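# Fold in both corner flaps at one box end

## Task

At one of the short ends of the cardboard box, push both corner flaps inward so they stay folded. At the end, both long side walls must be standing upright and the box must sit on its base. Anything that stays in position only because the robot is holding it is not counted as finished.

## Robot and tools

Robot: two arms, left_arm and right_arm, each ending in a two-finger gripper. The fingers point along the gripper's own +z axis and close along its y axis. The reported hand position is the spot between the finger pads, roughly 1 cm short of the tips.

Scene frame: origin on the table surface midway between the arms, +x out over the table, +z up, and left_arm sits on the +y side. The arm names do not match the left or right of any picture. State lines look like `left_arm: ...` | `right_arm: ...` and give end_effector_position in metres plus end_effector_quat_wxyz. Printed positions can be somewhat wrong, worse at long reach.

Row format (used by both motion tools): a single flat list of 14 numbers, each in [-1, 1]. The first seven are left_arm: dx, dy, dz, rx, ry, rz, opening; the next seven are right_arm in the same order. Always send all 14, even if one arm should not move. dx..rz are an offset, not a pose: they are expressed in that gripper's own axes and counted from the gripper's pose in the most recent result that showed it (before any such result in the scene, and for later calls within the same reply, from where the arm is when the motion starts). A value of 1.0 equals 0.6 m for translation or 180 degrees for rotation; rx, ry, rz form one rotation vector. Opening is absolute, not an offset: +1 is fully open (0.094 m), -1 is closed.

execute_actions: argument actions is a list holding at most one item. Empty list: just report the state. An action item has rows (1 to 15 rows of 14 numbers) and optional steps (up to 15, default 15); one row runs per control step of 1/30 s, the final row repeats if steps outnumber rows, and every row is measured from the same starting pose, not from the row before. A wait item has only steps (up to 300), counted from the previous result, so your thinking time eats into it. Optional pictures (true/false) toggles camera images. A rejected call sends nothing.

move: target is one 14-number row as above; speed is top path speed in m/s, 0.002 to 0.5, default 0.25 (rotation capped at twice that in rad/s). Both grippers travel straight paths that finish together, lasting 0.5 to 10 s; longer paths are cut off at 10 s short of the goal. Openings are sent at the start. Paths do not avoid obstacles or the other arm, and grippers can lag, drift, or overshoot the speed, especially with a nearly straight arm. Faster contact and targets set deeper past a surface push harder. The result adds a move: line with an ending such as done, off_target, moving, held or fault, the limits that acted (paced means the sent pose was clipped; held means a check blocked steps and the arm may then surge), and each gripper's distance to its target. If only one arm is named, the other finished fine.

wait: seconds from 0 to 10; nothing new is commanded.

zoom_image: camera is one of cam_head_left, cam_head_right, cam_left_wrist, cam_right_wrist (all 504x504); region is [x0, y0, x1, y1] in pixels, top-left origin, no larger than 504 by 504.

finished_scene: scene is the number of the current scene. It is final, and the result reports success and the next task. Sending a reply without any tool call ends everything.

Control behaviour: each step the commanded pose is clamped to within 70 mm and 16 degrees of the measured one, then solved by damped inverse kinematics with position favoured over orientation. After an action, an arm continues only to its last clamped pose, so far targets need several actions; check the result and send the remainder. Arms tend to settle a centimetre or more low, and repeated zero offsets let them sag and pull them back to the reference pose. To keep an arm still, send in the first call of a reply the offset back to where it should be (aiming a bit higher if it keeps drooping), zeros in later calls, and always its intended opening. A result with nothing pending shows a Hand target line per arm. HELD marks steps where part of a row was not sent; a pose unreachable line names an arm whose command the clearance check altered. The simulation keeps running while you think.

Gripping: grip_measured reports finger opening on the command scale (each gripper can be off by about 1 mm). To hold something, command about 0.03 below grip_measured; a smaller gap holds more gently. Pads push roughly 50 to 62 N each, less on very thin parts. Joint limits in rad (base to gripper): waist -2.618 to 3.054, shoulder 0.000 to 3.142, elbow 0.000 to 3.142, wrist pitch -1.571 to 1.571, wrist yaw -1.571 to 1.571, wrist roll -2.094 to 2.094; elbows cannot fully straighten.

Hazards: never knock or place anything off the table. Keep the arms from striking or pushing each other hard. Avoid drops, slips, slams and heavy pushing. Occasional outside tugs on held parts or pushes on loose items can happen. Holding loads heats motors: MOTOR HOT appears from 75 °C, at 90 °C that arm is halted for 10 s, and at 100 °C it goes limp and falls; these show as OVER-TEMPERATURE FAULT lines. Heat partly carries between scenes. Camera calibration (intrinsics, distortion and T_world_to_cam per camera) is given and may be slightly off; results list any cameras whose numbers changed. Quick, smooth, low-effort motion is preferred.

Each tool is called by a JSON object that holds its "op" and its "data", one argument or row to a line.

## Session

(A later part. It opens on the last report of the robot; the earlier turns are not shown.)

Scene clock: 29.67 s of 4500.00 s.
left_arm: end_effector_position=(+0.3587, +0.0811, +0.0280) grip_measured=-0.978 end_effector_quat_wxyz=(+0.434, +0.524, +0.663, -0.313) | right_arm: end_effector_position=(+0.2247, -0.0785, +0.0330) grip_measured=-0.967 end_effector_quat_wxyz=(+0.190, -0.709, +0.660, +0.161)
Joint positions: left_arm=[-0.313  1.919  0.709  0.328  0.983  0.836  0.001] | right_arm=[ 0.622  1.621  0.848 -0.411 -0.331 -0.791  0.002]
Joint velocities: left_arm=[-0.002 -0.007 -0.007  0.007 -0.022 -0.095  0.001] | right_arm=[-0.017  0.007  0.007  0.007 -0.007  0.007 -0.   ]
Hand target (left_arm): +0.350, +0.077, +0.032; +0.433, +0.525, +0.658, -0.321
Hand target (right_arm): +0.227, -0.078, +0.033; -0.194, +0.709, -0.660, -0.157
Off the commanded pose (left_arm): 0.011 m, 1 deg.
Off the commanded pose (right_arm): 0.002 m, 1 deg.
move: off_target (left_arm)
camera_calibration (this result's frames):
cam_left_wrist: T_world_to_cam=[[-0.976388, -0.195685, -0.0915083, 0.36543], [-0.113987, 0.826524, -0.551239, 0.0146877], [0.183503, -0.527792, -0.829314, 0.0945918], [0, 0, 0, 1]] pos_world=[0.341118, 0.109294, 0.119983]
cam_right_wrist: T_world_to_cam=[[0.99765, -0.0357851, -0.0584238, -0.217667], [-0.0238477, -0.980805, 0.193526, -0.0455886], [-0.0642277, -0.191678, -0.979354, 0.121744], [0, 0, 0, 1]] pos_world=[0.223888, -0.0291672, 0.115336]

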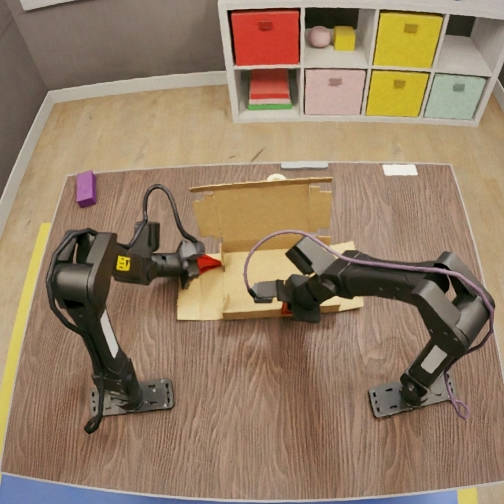

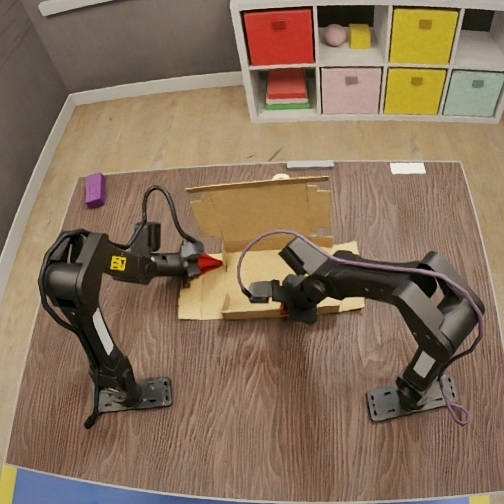

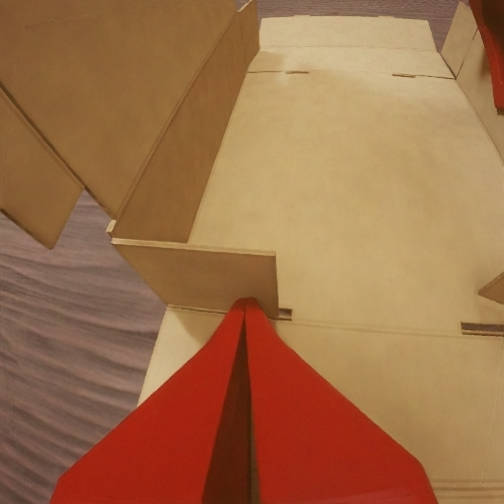

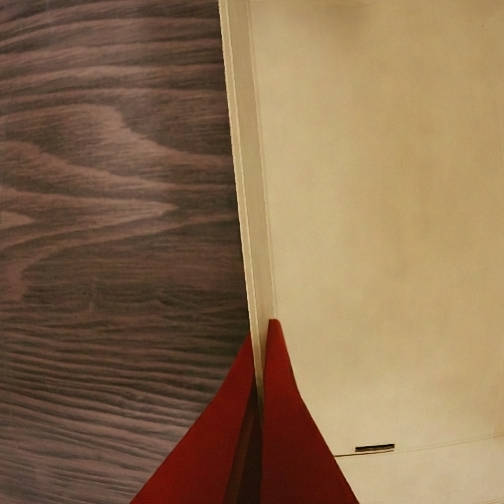

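{"op": "move", "data": {
  "target": [-0.009,-0.004,0.012,0,0,0,-1,0,0,0,0,0,0,-1],
  "speed": 0.04
}}

{"op": "move", "data": {
  "target": [-0.1,-0.08,-0.1,0,0.2,0,-1,0,0,0,0,0,0,-1],
  "speed": 0.15
}}

Scene clock: 32.63 s of 4500.00 s.
left_arm: end_effector_position=(+0.3607, +0.0761, +0.0282) grip_measured=-0.978 end_effector_quat_wxyz=(+0.434, +0.523, +0.665, -0.308) | right_arm: end_effector_position=(+0.2247, -0.0785, +0.0330) grip_measured=-0.967 end_effector_quat_wxyz=(+0.190, -0.708, +0.661, +0.162)
Joint positions: left_arm=[-0.332  1.919  0.708  0.355  0.96   0.807  0.001] | right_arm=[ 0.622  1.621  0.848 -0.411 -0.331 -0.788  0.002]
Joint velocities: left_arm=[ 0.002 -0.007  0.002  0.007  0.125  0.022 -0.001] | right_arm=[-0.002 -0.002 -0.012 -0.022 -0.051 -0.037 -0.001]
Hand target (left_arm): +0.358, +0.072, +0.030; +0.434, +0.525, +0.663, -0.313
Hand target (right_arm): +0.225, -0.078, +0.033; -0.190, +0.709, -0.660, -0.161
Off the commanded pose (left_arm): 0.005 m, 1 deg.
Off the commanded pose (right_arm): 0.000 m, 0 deg.
move: done
camera_calibration (this result's frames):
cam_left_wrist: T_world_to_cam=[[-0.974471, -0.203067, -0.0957626, 0.366404], [-0.119152, 0.829269, -0.546, 0.0206723], [0.190287, -0.520651, -0.832294, 0.0888099], [0, 0, 0, 1]] pos_world=[0.342614, 0.103501, 0.120291]
cam_right_wrist: T_world_to_cam=[[0.99744, -0.0387799, -0.0600783, -0.2178], [-0.0264762, -0.980744, 0.193494, -0.0449921], [-0.0664251, -0.191408, -0.97926, 0.122256], [0, 0, 0, 1]] pos_world=[0.224172, -0.0291714, 0.115341]

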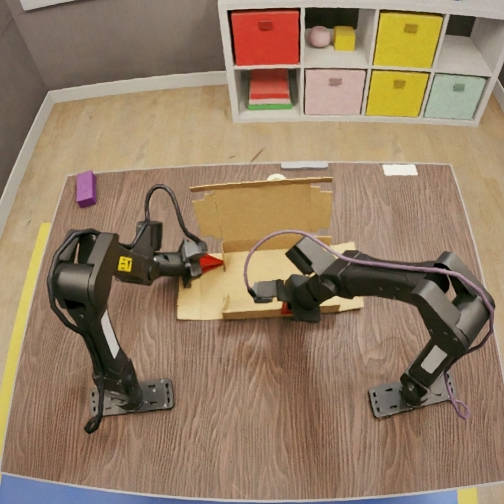

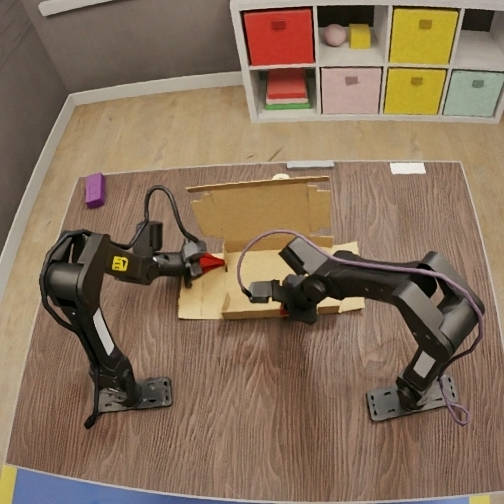

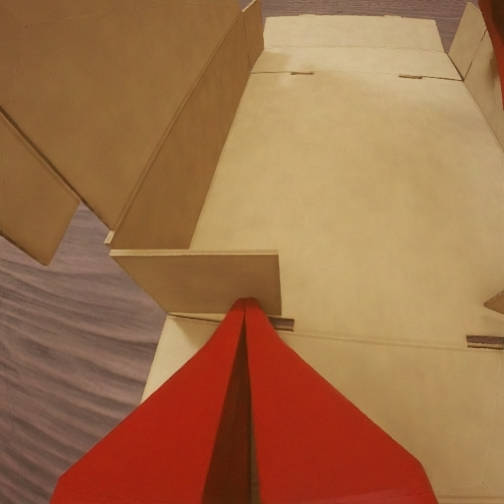

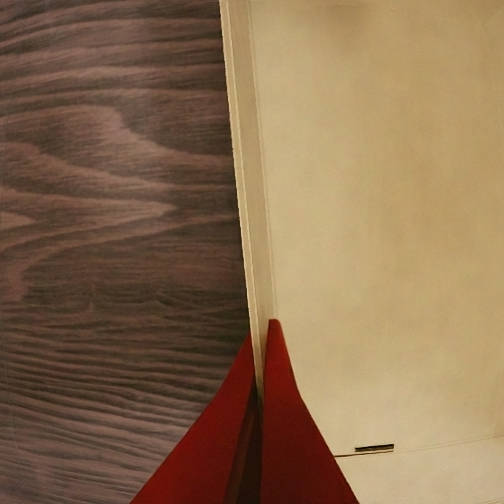

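Scene clock: 35.33 s of 4500.00 s.
left_arm: end_effector_position=(+0.2965, +0.0915, +0.0910) grip_measured=-0.978 end_effector_quat_wxyz=(+0.195, +0.589, +0.773, -0.134) | right_arm: end_effector_position=(+0.2248, -0.0784, +0.0330) grip_measured=-0.967 end_effector_quat_wxyz=(+0.190, -0.708, +0.661, +0.162)
Joint positions: left_arm=[-0.579  1.516  1.01  -0.74   0.357  0.853  0.001] | right_arm=[ 0.622  1.621  0.848 -0.41  -0.331 -0.788  0.002]
Joint velocities: left_arm=[-0.002 -0.002  0.002 -0.022 -0.051 -0.051  0.001] | right_arm=[ 0.007 -0.012 -0.002 -0.066  0.051 -0.037 -0.   ]
Hand target (left_arm): +0.300, +0.088, +0.106; +0.210, +0.589, +0.770, -0.129
Hand target (right_arm): +0.225, -0.078, +0.033; -0.190, +0.708, -0.661, -0.162
Off the commanded pose (left_arm): 0.017 m, 2 deg.
Off the commanded pose (right_arm): 0.000 m, 0 deg.
move: off_target (left_arm)
camera_calibration (this result's frames):
cam_left_wrist: T_world_to_cam=[[-0.980561, -0.194386, -0.026736, 0.307692], [-0.195703, 0.978721, 0.061682, -0.0117501], [0.014177, 0.0657153, -0.997738, 0.174949], [0, 0, 0, 1]] pos_world=[0.296931, 0.0598144, 0.183504]
cam_right_wrist: T_world_to_cam=[[0.997432, -0.0390964, -0.0600038, -0.217881], [-0.0268204, -0.980789, 0.193218, -0.0448556], [-0.0664053, -0.191113, -0.979319, 0.122325], [0, 0, 0, 1]] pos_world=[0.224241, -0.0291344, 0.115389]

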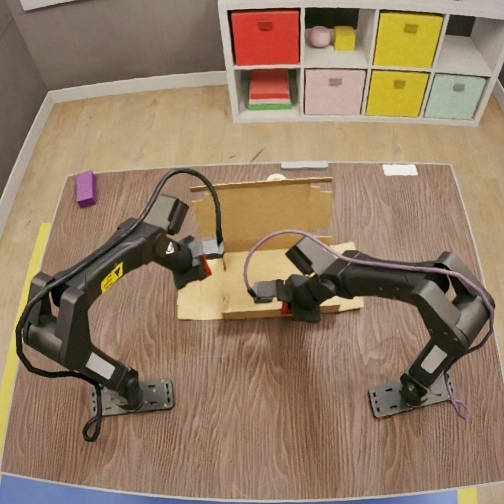

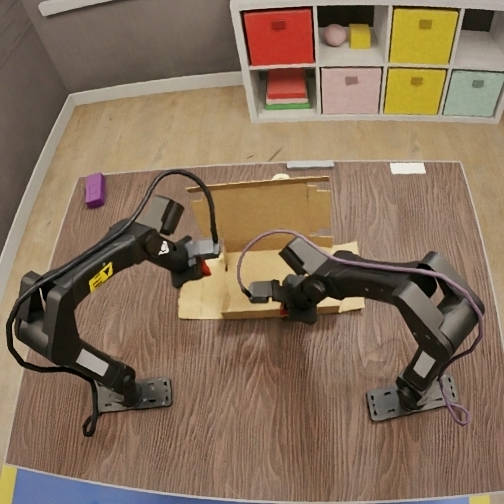

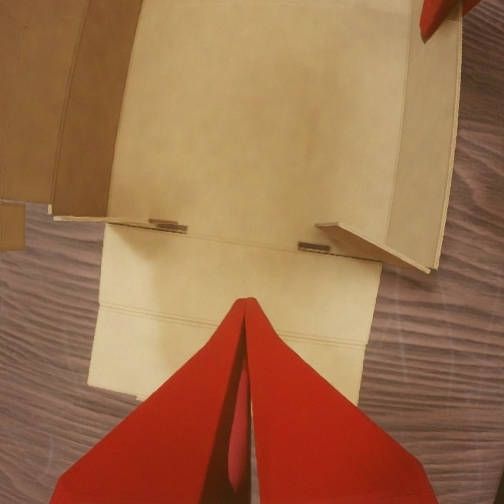

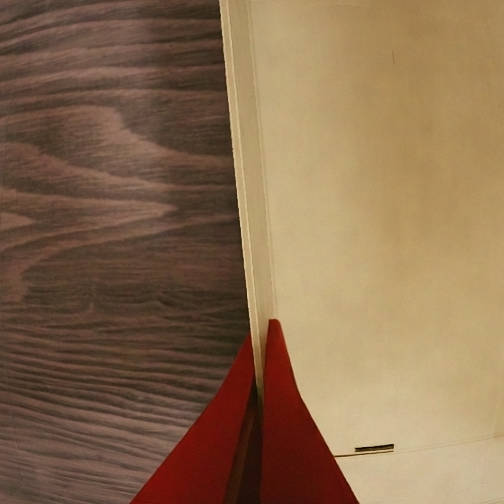

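{"op": "move", "data": {
  "target": [-0.075,-0.08,0.036,0,-0.055,0,-1,0,0,0,0,0,0,-1],
  "speed": 0.1
}}

Scene clock: 39.77 s of 4500.00 s.
left_arm: end_effector_position=(+0.2707, +0.0318, +0.0881) grip_measured=-0.978 end_effector_quat_wxyz=(+0.257, +0.576, +0.756, -0.177) | right_arm: end_effector_position=(+0.2248, -0.0784, +0.0330) grip_measured=-0.967 end_effector_quat_wxyz=(+0.190, -0.708, +0.661, +0.162)
Joint positions: left_arm=[-0.762  1.449  0.853 -0.457  0.382  0.628  0.001] | right_arm=[ 0.622  1.621  0.848 -0.41  -0.331 -0.788  0.002]
Joint velocities: left_arm=[ 0.007 -0.012  0.002  0.022 -0.022 -0.007  0.   ] | right_arm=[-0.002 -0.027  0.007 -0.007 -0.037 -0.007 -0.001]
Hand target (left_arm): +0.263, +0.031, +0.090; +0.259, +0.576, +0.753, -0.185
Hand target (right_arm): +0.225, -0.078, +0.033; -0.190, +0.708, -0.661, -0.162
Off the commanded pose (left_arm): 0.008 m, 1 deg.
Off the commanded pose (right_arm): 0.000 m, 0 deg.
move: done
camera_calibration (this result's frames):
cam_left_wrist: T_world_to_cam=[[-0.978984, -0.198944, -0.0448436, 0.271991], [-0.19422, 0.976587, -0.0924968, 0.0550507], [0.0621953, -0.0818434, -0.994703, 0.167714], [0, 0, 0, 1]] pos_world=[0.266536, 0.0140754, 0.184115]
cam_right_wrist: T_world_to_cam=[[0.997432, -0.0390964, -0.0600038, -0.217881], [-0.0268204, -0.980789, 0.193218, -0.0448556], [-0.0664053, -0.191113, -0.979319, 0.122325], [0, 0, 0, 1]] pos_world=[0.224241, -0.0291344, 0.115389]

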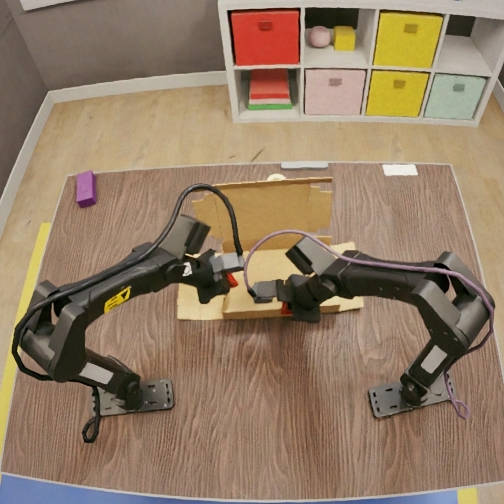

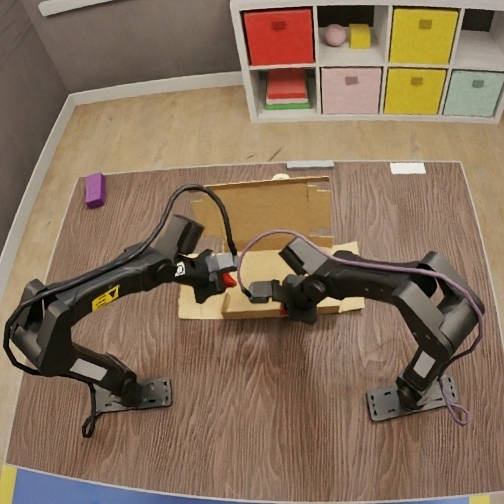

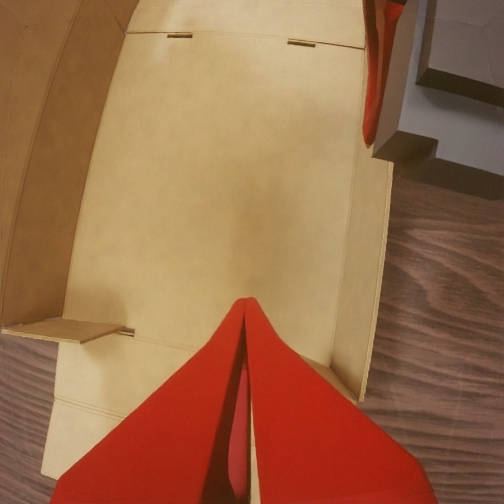

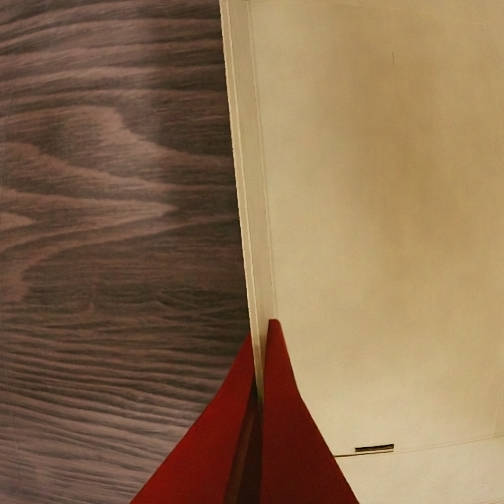

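{"op": "move", "data": {
  "target": [0.053,-0.033,0.051,0,0,0,-1,0,0,0,0,0,0,-1],
  "speed": 0.04
}}

Scene clock: 43.03 s of 4500.00 s.
left_arm: end_effector_position=(+0.2606, +0.0284, +0.0591) grip_measured=-0.978 end_effector_quat_wxyz=(+0.280, +0.578, +0.745, -0.179) | right_arm: end_effector_position=(+0.2248, -0.0783, +0.0330) grip_measured=-0.967 end_effector_quat_wxyz=(+0.190, -0.708, +0.661, +0.162)
Joint positions: left_arm=[-0.79   1.449  0.697 -0.243  0.377  0.607  0.001] | right_arm=[ 0.622  1.621  0.848 -0.41  -0.331 -0.788  0.002]
Joint velocities: left_arm=[-0.012 -0.002 -0.012 -0.007 -0.095  0.022  0.   ] | right_arm=[-0.007 -0.022  0.002 -0.037 -0.037  0.037 -0.001]
Hand target (left_arm): +0.252, +0.035, +0.044; +0.256, +0.576, +0.756, -0.177
Hand target (right_arm): +0.225, -0.078, +0.033; -0.190, +0.708, -0.661, -0.162
Off the commanded pose (left_arm): 0.019 m, 3 deg.
Off the commanded pose (right_arm): 0.000 m, 0 deg.
move: off_target (left_arm)
camera_calibration (this result's frames):
cam_left_wrist: T_world_to_cam=[[-0.978235, -0.193025, -0.0761386, 0.26163], [-0.18208, 0.974498, -0.131151, 0.0529212], [0.0995123, -0.114433, -0.988434, 0.130132], [0, 0, 0, 1]] pos_world=[0.252621, 0.0138209, 0.155487]
cam_right_wrist: T_world_to_cam=[[0.997448, -0.0390802, -0.0597455, -0.217947], [-0.0268724, -0.980841, 0.192946, -0.0447855], [-0.0661412, -0.190848, -0.979389, 0.122338], [0, 0, 0, 1]] pos_world=[0.224279, -0.0290969, 0.115436]

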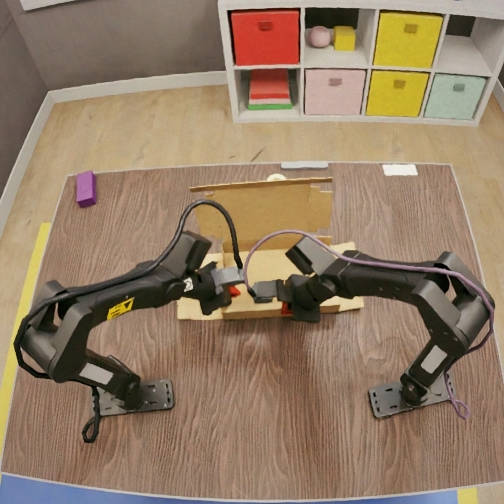

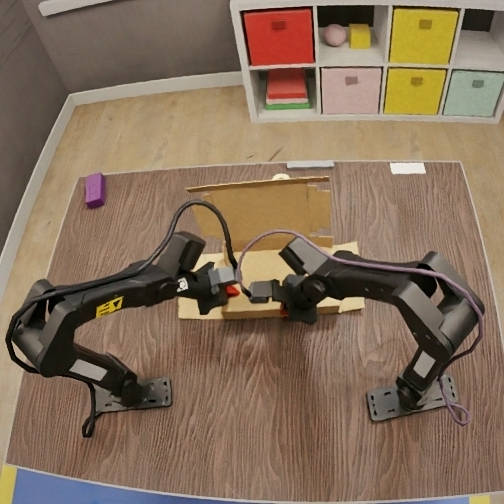

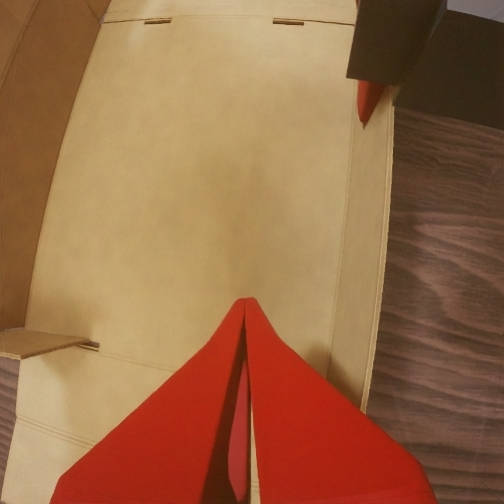

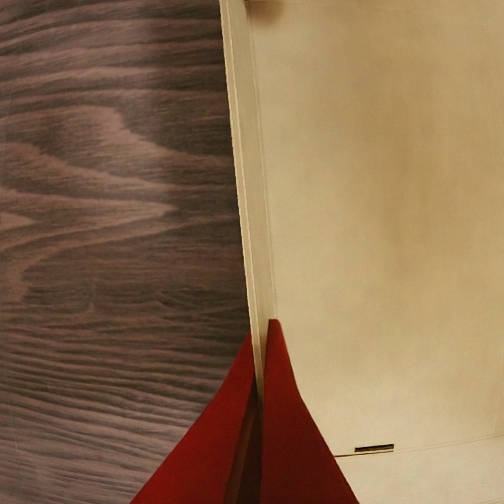

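{"op": "move", "data": {
  "target": [0.045,-0.015,0.019,0,0,0,-1,0,0,0,0,0,0,-1],
  "speed": 0.03
}}

Scene clock: 48.07 s of 4500.00 s.
left_arm: end_effector_position=(+0.2630, +0.0219, +0.0562) grip_measured=-0.978 end_effector_quat_wxyz=(+0.319, +0.581, +0.725, -0.187) | right_arm: end_effector_position=(+0.2248, -0.0783, +0.0331) grip_measured=-0.967 end_effector_quat_wxyz=(+0.190, -0.707, +0.662, +0.162)
Joint positions: left_arm=[-0.79   1.449  0.623 -0.083  0.402  0.613  0.001] | right_arm=[ 0.622  1.621  0.848 -0.41  -0.332 -0.784  0.002]
Joint velocities: left_arm=[-0.007 -0.007 -0.017  0.11  -0.066  0.051 -0.   ] | right_arm=[-0.002 -0.007  0.007 -0.037 -0.022 -0.007  0.   ]
Hand target (left_arm): +0.250, +0.039, +0.034; +0.280, +0.578, +0.745, -0.179
Hand target (right_arm): +0.225, -0.078, +0.033; -0.190, +0.708, -0.661, -0.162
Off the commanded pose (left_arm): 0.032 m, 5 deg.
Off the commanded pose (right_arm): 0.000 m, 0 deg.
After step 90, 0.77 s passed at rest.
move: off_target (left_arm)
camera_calibration (this result's frames):
cam_left_wrist: T_world_to_cam=[[-0.975436, -0.180884, -0.12572, 0.264247], [-0.153112, 0.967048, -0.203408, 0.0559887], [0.15837, -0.179162, -0.970989, 0.111216], [0, 0, 0, 1]] pos_world=[0.248715, 0.01358, 0.152599]
cam_right_wrist: T_world_to_cam=[[0.997217, -0.0419141, -0.0616613, -0.217999], [-0.0293111, -0.980824, 0.192679, -0.0441937], [-0.0685548, -0.190336, -0.979323, 0.122943], [0, 0, 0, 1]] pos_world=[0.224526, -0.0290831, 0.115473]

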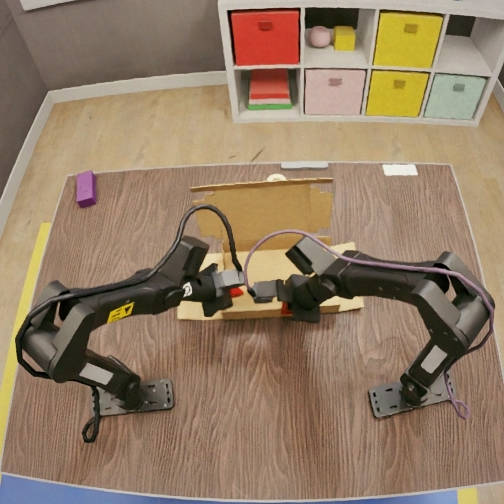

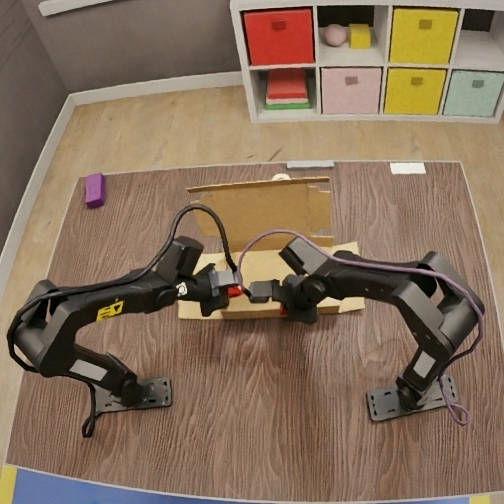

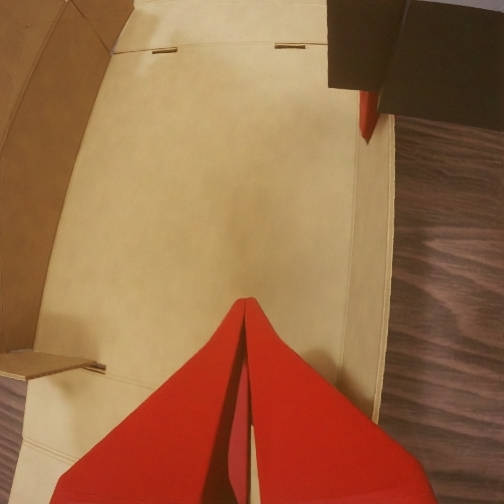

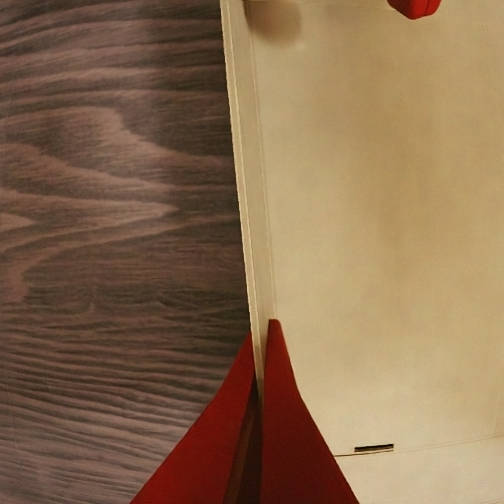

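{"op": "move", "data": {
  "target": [-0.045,0.007,-0.048,0,0,0,-1,0,0,0,0,0,0,-1],
  "speed": 0.08
}}

{"op": "move", "data": {
  "target": [0.066,0.074,-0.06,0,0.1,0,-1,0,0,0,0,0,0,-1],
  "speed": 0.12
}}

Scene clock: 50.93 s of 4500.00 s.
left_arm: end_effector_position=(+0.2580, +0.0246, +0.0819) grip_measured=-0.978 end_effector_quat_wxyz=(+0.306, +0.582, +0.729, -0.189) | right_arm: end_effector_position=(+0.2248, -0.0782, +0.0331) grip_measured=-0.967 end_effector_quat_wxyz=(+0.190, -0.706, +0.662, +0.162)
Joint positions: left_arm=[-0.79   1.378  0.699 -0.259  0.405  0.613  0.001] | right_arm=[ 0.622  1.621  0.848 -0.41  -0.332 -0.784  0.002]
Joint velocities: left_arm=[-0.002 -0.007 -0.017 -0.095 -0.007 -0.037 -0.   ] | right_arm=[-0.002 -0.012 -0.012  0.066 -0.007  0.007  0.001]
Hand target (left_arm): +0.262, +0.022, +0.096; +0.319, +0.581, +0.725, -0.187
Hand target (right_arm): +0.225, -0.078, +0.033; -0.190, +0.707, -0.662, -0.162
Off the commanded pose (left_arm): 0.015 m, 2 deg.
Off the commanded pose (right_arm): 0.000 m, 0 deg.
move: off_target (left_arm)
camera_calibration (this result's frames):
cam_left_wrist: T_world_to_cam=[[-0.978626, -0.1772, -0.104357, 0.262119], [-0.155816, 0.970105, -0.186056, 0.0569548], [0.134207, -0.165818, -0.976981, 0.143836], [0, 0, 0, 1]] pos_world=[0.246088, 0.0150459, 0.178476]
cam_right_wrist: T_world_to_cam=[[0.997208, -0.0422299, -0.061588, -0.218079], [-0.029655, -0.980868, 0.192404, -0.044057], [-0.0685348, -0.19004, -0.979381, 0.123012], [0, 0, 0, 1]] pos_world=[0.224595, -0.0290463, 0.115522]

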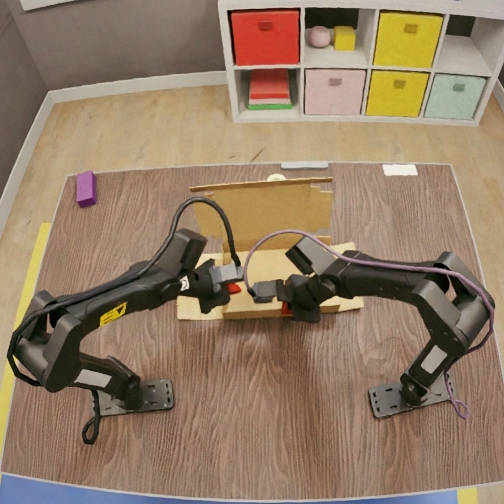

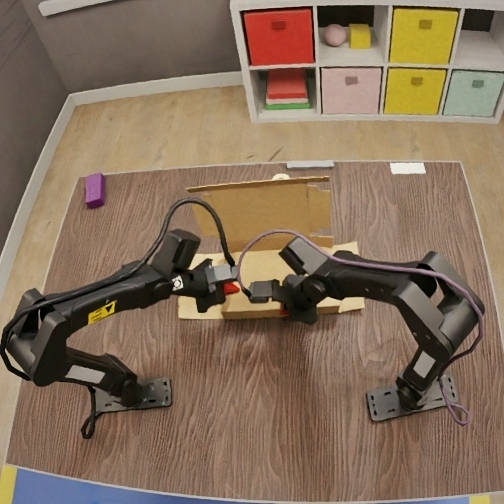

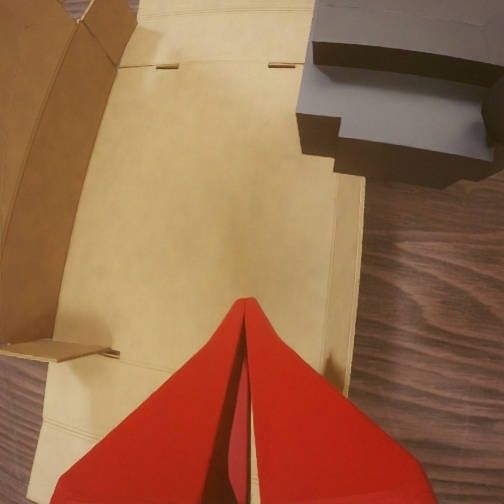

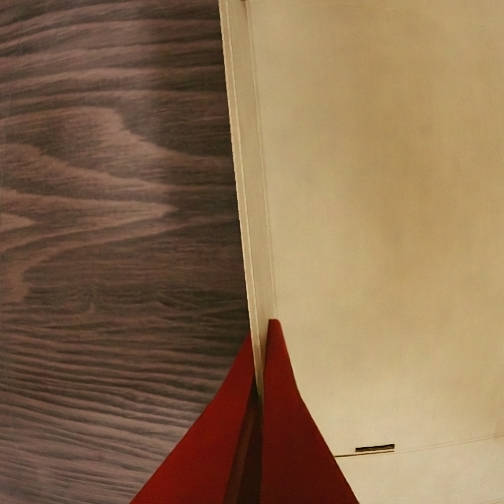

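Scene clock: 52.77 s of 4500.00 s.
left_arm: end_effector_position=(+0.2815, +0.0865, +0.0839) grip_measured=-0.978 end_effector_quat_wxyz=(+0.193, +0.602, +0.768, -0.099) | right_arm: end_effector_position=(+0.2248, -0.0782, +0.0331) grip_measured=-0.967 end_effector_quat_wxyz=(+0.190, -0.706, +0.662, +0.162)
Joint positions: left_arm=[-0.662  1.463  0.942 -0.698  0.264  0.81   0.001] | right_arm=[ 0.622  1.621  0.848 -0.41  -0.332 -0.784  0.002]
Joint velocities: left_arm=[-0.007  0.002 -0.002  0.007  0.066  0.007  0.001] | right_arm=[ 0.012 -0.002  0.012 -0.051  0.066 -0.051 -0.   ]
Hand target (left_arm): +0.287, +0.087, +0.087; +0.191, +0.602, +0.769, -0.094
Hand target (right_arm): +0.225, -0.078, +0.033; -0.190, +0.706, -0.662, -0.162
Off the commanded pose (left_arm): 0.006 m, 1 deg.
Off the commanded pose (right_arm): 0.000 m, 0 deg.
move: done
camera_calibration (this result's frames):
cam_left_wrist: T_world_to_cam=[[-0.980584, -0.178297, -0.0816412, 0.295037], [-0.186867, 0.975828, 0.113316, -0.0158959], [0.0594638, 0.126372, -0.990199, 0.149806], [0, 0, 0, 1]] pos_world=[0.27743, 0.0491845, 0.174226]
cam_right_wrist: T_world_to_cam=[[0.997208, -0.0422299, -0.061588, -0.218079], [-0.029655, -0.980868, 0.192404, -0.044057], [-0.0685348, -0.19004, -0.979381, 0.123012], [0, 0, 0, 1]] pos_world=[0.224595, -0.0290463, 0.115522]

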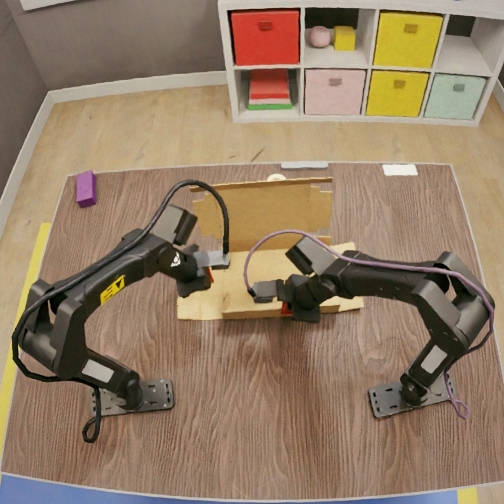

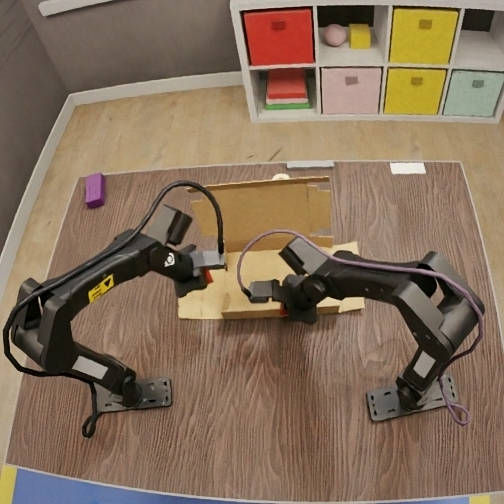

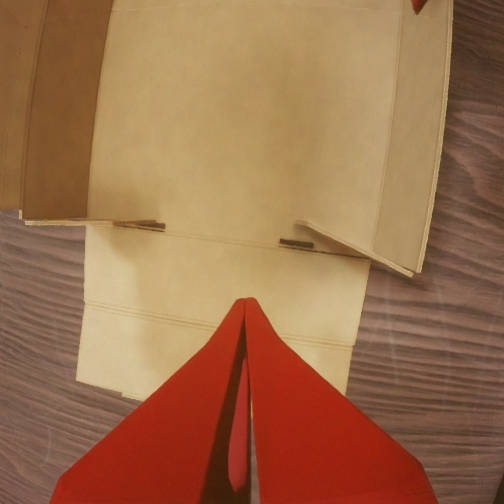

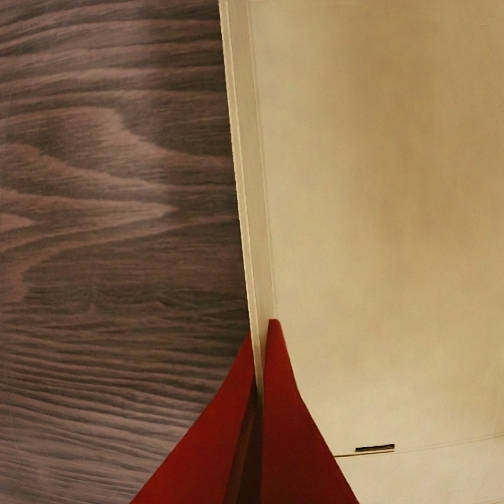

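{"op": "move", "data": {
  "target": [0,0,0,0,0,0,-1,0,0,0,0,0,0,0]
}}

{"op": "move", "data": {
  "target": [-0.062,-0.064,0.023,0,0,0,-1,0.072,0.01,-0.042,0,0,0,0],
  "speed": 0.1
}}

{"op": "move", "data": {
  "target": [0,0,0,0,0,0,-1,0,0,0,0,0,0,-1]
}}

Scene clock: 55.87 s of 4500.00 s.
left_arm: end_effector_position=(+0.2812, +0.0868, +0.0838) grip_measured=-0.978 end_effector_quat_wxyz=(+0.192, +0.603, +0.768, -0.098) | right_arm: end_effector_position=(+0.2248, -0.0782, +0.0331) grip_measured=-0.002 end_effector_quat_wxyz=(+0.190, -0.706, +0.662, +0.162)
Joint positions: left_arm=[-0.662  1.463  0.942 -0.7    0.263  0.81   0.001] | right_arm=[ 0.622  1.621  0.848 -0.41  -0.332 -0.784  0.047]
Joint velocities: left_arm=[-0.007  0.012  0.012  0.022 -0.081  0.051 -0.001] | right_arm=[ 0.002 -0.027 -0.002  0.007 -0.066 -0.007 -0.   ]
Hand target (left_arm): +0.281, +0.087, +0.084; +0.193, +0.602, +0.768, -0.098
Hand target (right_arm): +0.225, -0.078, +0.033; -0.190, +0.706, -0.662, -0.162
Off the commanded pose (left_arm): 0.000 m, 0 deg.
Off the commanded pose (right_arm): 0.000 m, 0 deg.
move: done
camera_calibration (this result's frames):
cam_left_wrist: T_world_to_cam=[[-0.980748, -0.177743, -0.0808749, 0.2947], [-0.186325, 0.97572, 0.11512, -0.0165289], [0.0584495, 0.127973, -0.990054, 0.14973], [0, 0, 0, 1]] pos_world=[0.277195, 0.0493472, 0.173977]
cam_right_wrist: T_world_to_cam=[[0.997208, -0.0422299, -0.061588, -0.218079], [-0.029655, -0.980868, 0.192404, -0.044057], [-0.0685348, -0.19004, -0.979381, 0.123012], [0, 0, 0, 1]] pos_world=[0.224595, -0.0290463, 0.115522]

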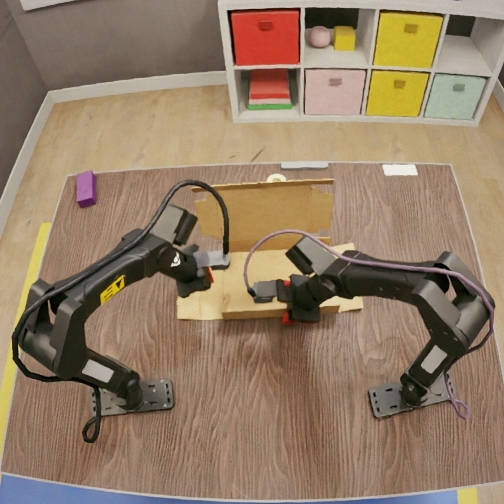

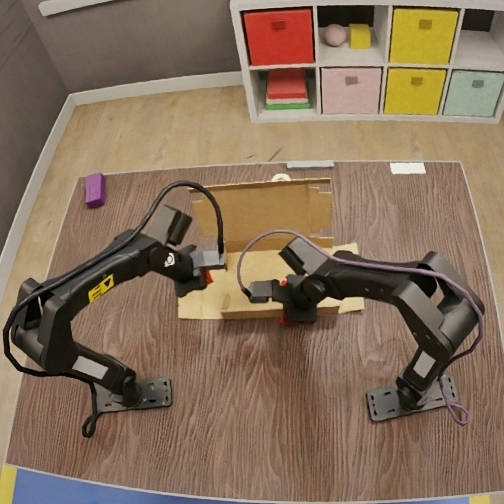

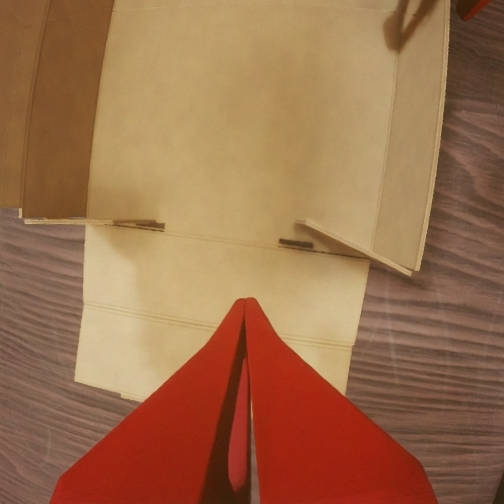

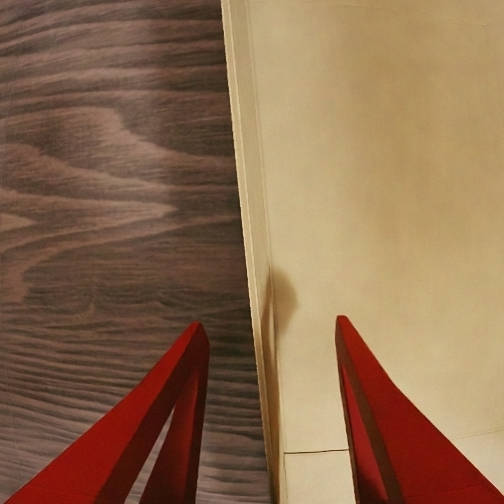

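Scene clock: 56.90 s of 4500.00 s.
left_arm: end_effector_position=(+0.2544, +0.0387, +0.0855) grip_measured=-0.978 end_effector_quat_wxyz=(+0.194, +0.605, +0.765, -0.101) | right_arm: end_effector_position=(+0.2302, -0.1211, +0.0374) grip_measured=-0.002 end_effector_quat_wxyz=(+0.202, -0.704, +0.663, +0.154)
Joint positions: left_arm=[-0.87   1.463  0.942 -0.651  0.194  0.618  0.001] | right_arm=[ 0.496  1.507  0.753 -0.445 -0.364 -0.904  0.047]
Joint velocities: left_arm=[-0.002 -0.002  0.002  0.007 -0.037 -0.007  0.001] | right_arm=[ 0.007  0.017 -0.007  0.022 -0.022 -0.051 -0.001]
Hand target (left_arm): +0.253, +0.039, +0.083; +0.191, +0.603, +0.768, -0.098
Hand target (right_arm): +0.220, -0.128, +0.033; -0.190, +0.706, -0.662, -0.163
Off the commanded pose (left_arm): 0.002 m, 1 deg.
Off the commanded pose (right_arm): 0.012 m, 2 deg.
move: off_target (right_arm)
camera_calibration (this result's frames):
cam_left_wrist: T_world_to_cam=[[-0.981984, -0.170494, -0.0814844, 0.260134], [-0.178808, 0.977844, 0.10885, 0.0237893], [0.0611206, 0.121459, -0.990713, 0.158777], [0, 0, 0, 1]] pos_world=[0.249997, 0.0018043, 0.17591]
cam_right_wrist: T_world_to_cam=[[0.997994, -0.0519027, -0.0362431, -0.227239], [-0.0443652, -0.981845, 0.184426, -0.0832078], [-0.0451574, -0.182448, -0.982178, 0.115102], [0, 0, 0, 1]] pos_world=[0.228289, -0.0724914, 0.12016]

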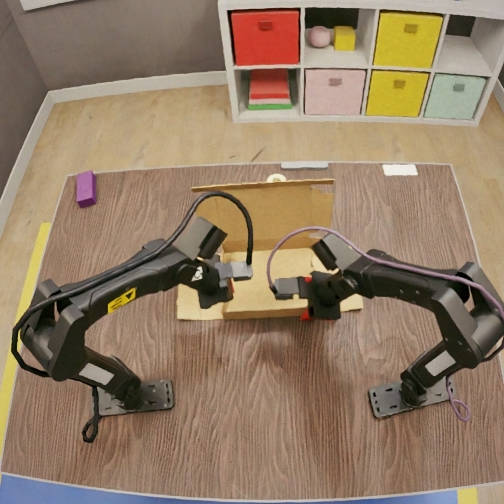

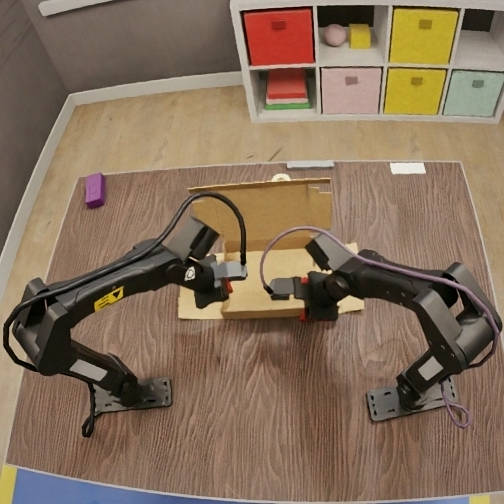

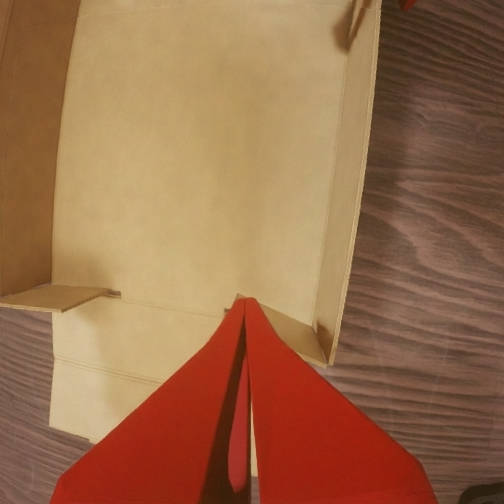

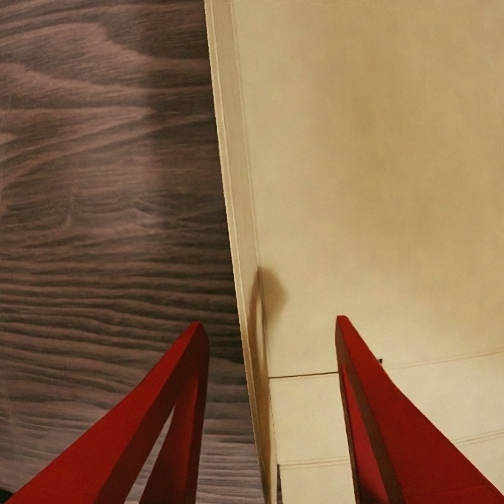

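Scene clock: 57.40 s of 4500.00 s.
left_arm: end_effector_position=(+0.2544, +0.0387, +0.0855) grip_measured=-0.978 end_effector_quat_wxyz=(+0.194, +0.605, +0.766, -0.101) | right_arm: end_effector_position=(+0.2305, -0.1214, +0.0373) grip_measured=-0.967 end_effector_quat_wxyz=(+0.202, -0.704, +0.664, +0.154)
Joint positions: left_arm=[-0.87   1.463  0.942 -0.651  0.194  0.618  0.001] | right_arm=[ 0.495  1.507  0.753 -0.445 -0.362 -0.902  0.002]
Joint velocities: left_arm=[-0.007 -0.007  0.002 -0.051  0.007  0.022  0.001] | right_arm=[-0.002 -0.002 -0.017 -0.022 -0.007  0.007 -0.   ]
Hand target (left_arm): +0.254, +0.039, +0.085; +0.194, +0.605, +0.766, -0.101
Hand target (right_arm): +0.230, -0.121, +0.037; -0.202, +0.704, -0.663, -0.154
Off the commanded pose (left_arm): 0.000 m, 0 deg.
Off the commanded pose (right_arm): 0.000 m, 0 deg.
move: done
camera_calibration (this result's frames):
cam_left_wrist: T_world_to_cam=[[-0.981937, -0.170838, -0.081327, 0.260122], [-0.179129, 0.97779, 0.108812, 0.0238764], [0.0609315, 0.121414, -0.99073, 0.158828], [0, 0, 0, 1]] pos_world=[0.250023, 0.00180883, 0.175913]
cam_right_wrist: T_world_to_cam=[[0.997879, -0.0543485, -0.03583, -0.227865], [-0.0467875, -0.981489, 0.185714, -0.0829164], [-0.0452601, -0.183644, -0.98195, 0.11482], [0, 0, 0, 1]] pos_world=[0.228699, -0.0726796, 0.119982]

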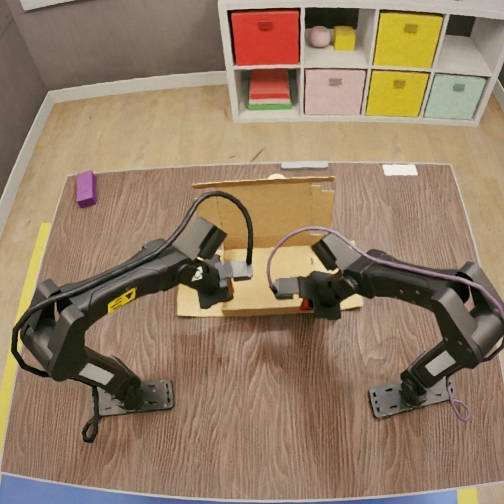

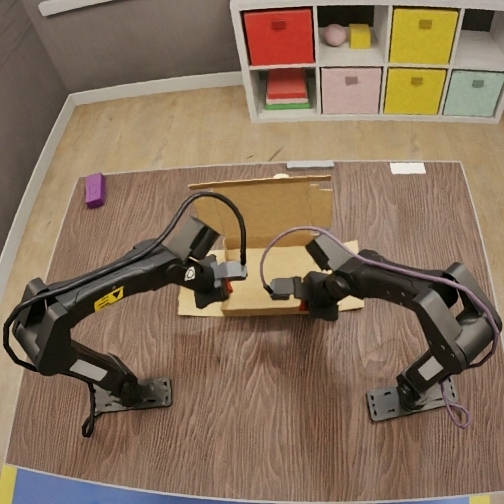

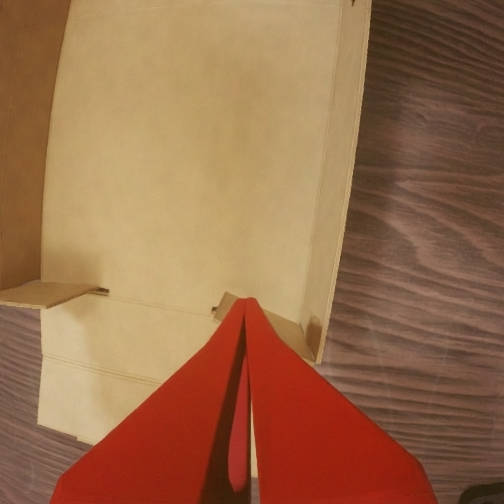

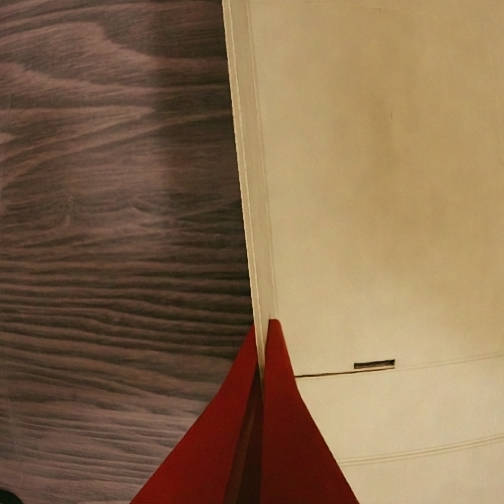

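{"op": "move", "data": {
  "target": [0.028,0.003,0.062,0,0,0,-1,0,0,0,0,0,0,-1],
  "speed": 0.06
}}

Scene clock: 60.17 s of 4500.00 s.
left_arm: end_effector_position=(+0.2636, +0.0319, +0.0585) grip_measured=-0.978 end_effector_quat_wxyz=(+0.212, +0.605, +0.760, -0.103) | right_arm: end_effector_position=(+0.2305, -0.1214, +0.0373) grip_measured=-0.967 end_effector_quat_wxyz=(+0.202, -0.703, +0.664, +0.154)
Joint positions: left_arm=[-0.865  1.519  0.865 -0.482  0.201  0.625  0.001] | right_arm=[ 0.495  1.507  0.753 -0.445 -0.362 -0.901  0.002]
Joint velocities: left_arm=[-0.012 -0.002 -0.002  0.022 -0.022 -0.051 -0.001] | right_arm=[-0.017 -0.002 -0.007  0.007 -0.037  0.007 -0.001]
Hand target (left_arm): +0.260, +0.040, +0.045; +0.194, +0.605, +0.766, -0.101
Hand target (right_arm): +0.230, -0.121, +0.037; -0.202, +0.704, -0.664, -0.154
Off the commanded pose (left_arm): 0.016 m, 2 deg.
Off the commanded pose (right_arm): 0.000 m, 0 deg.
move: off_target (left_arm)
camera_calibration (this result's frames):
cam_left_wrist: T_world_to_cam=[[-0.980275, -0.168856, -0.102707, 0.266566], [-0.177248, 0.980997, 0.0789149, 0.036193], [0.0874304, 0.095563, -0.991576, 0.126302], [0, 0, 0, 1]] pos_world=[0.25668, -0.00256394, 0.14976]
cam_right_wrist: T_world_to_cam=[[0.997804, -0.0553415, -0.0363903, -0.227947], [-0.0476627, -0.981453, 0.185683, -0.0827091], [-0.0459913, -0.18354, -0.981936, 0.115001], [0, 0, 0, 1]] pos_world=[0.228794, -0.0726827, 0.119986]

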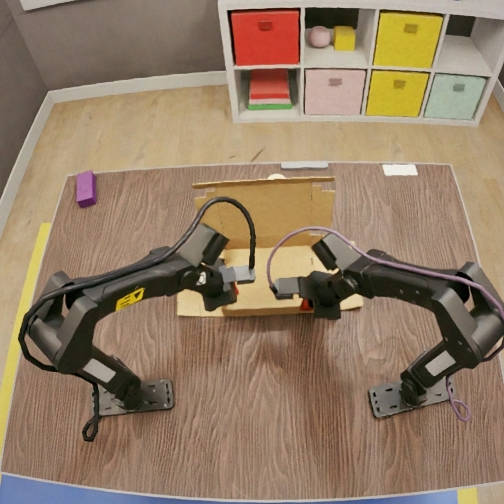

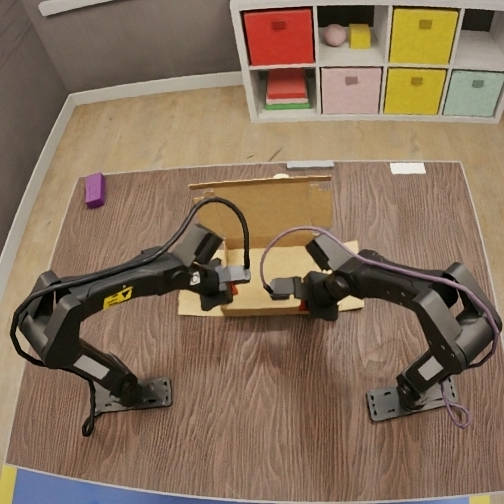

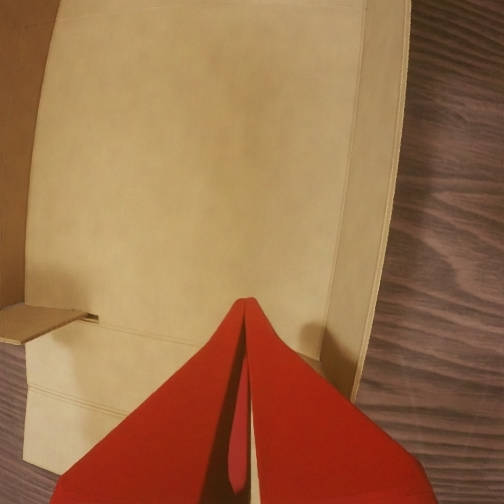

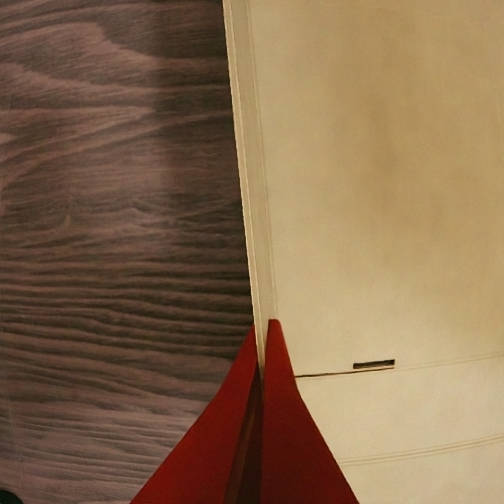

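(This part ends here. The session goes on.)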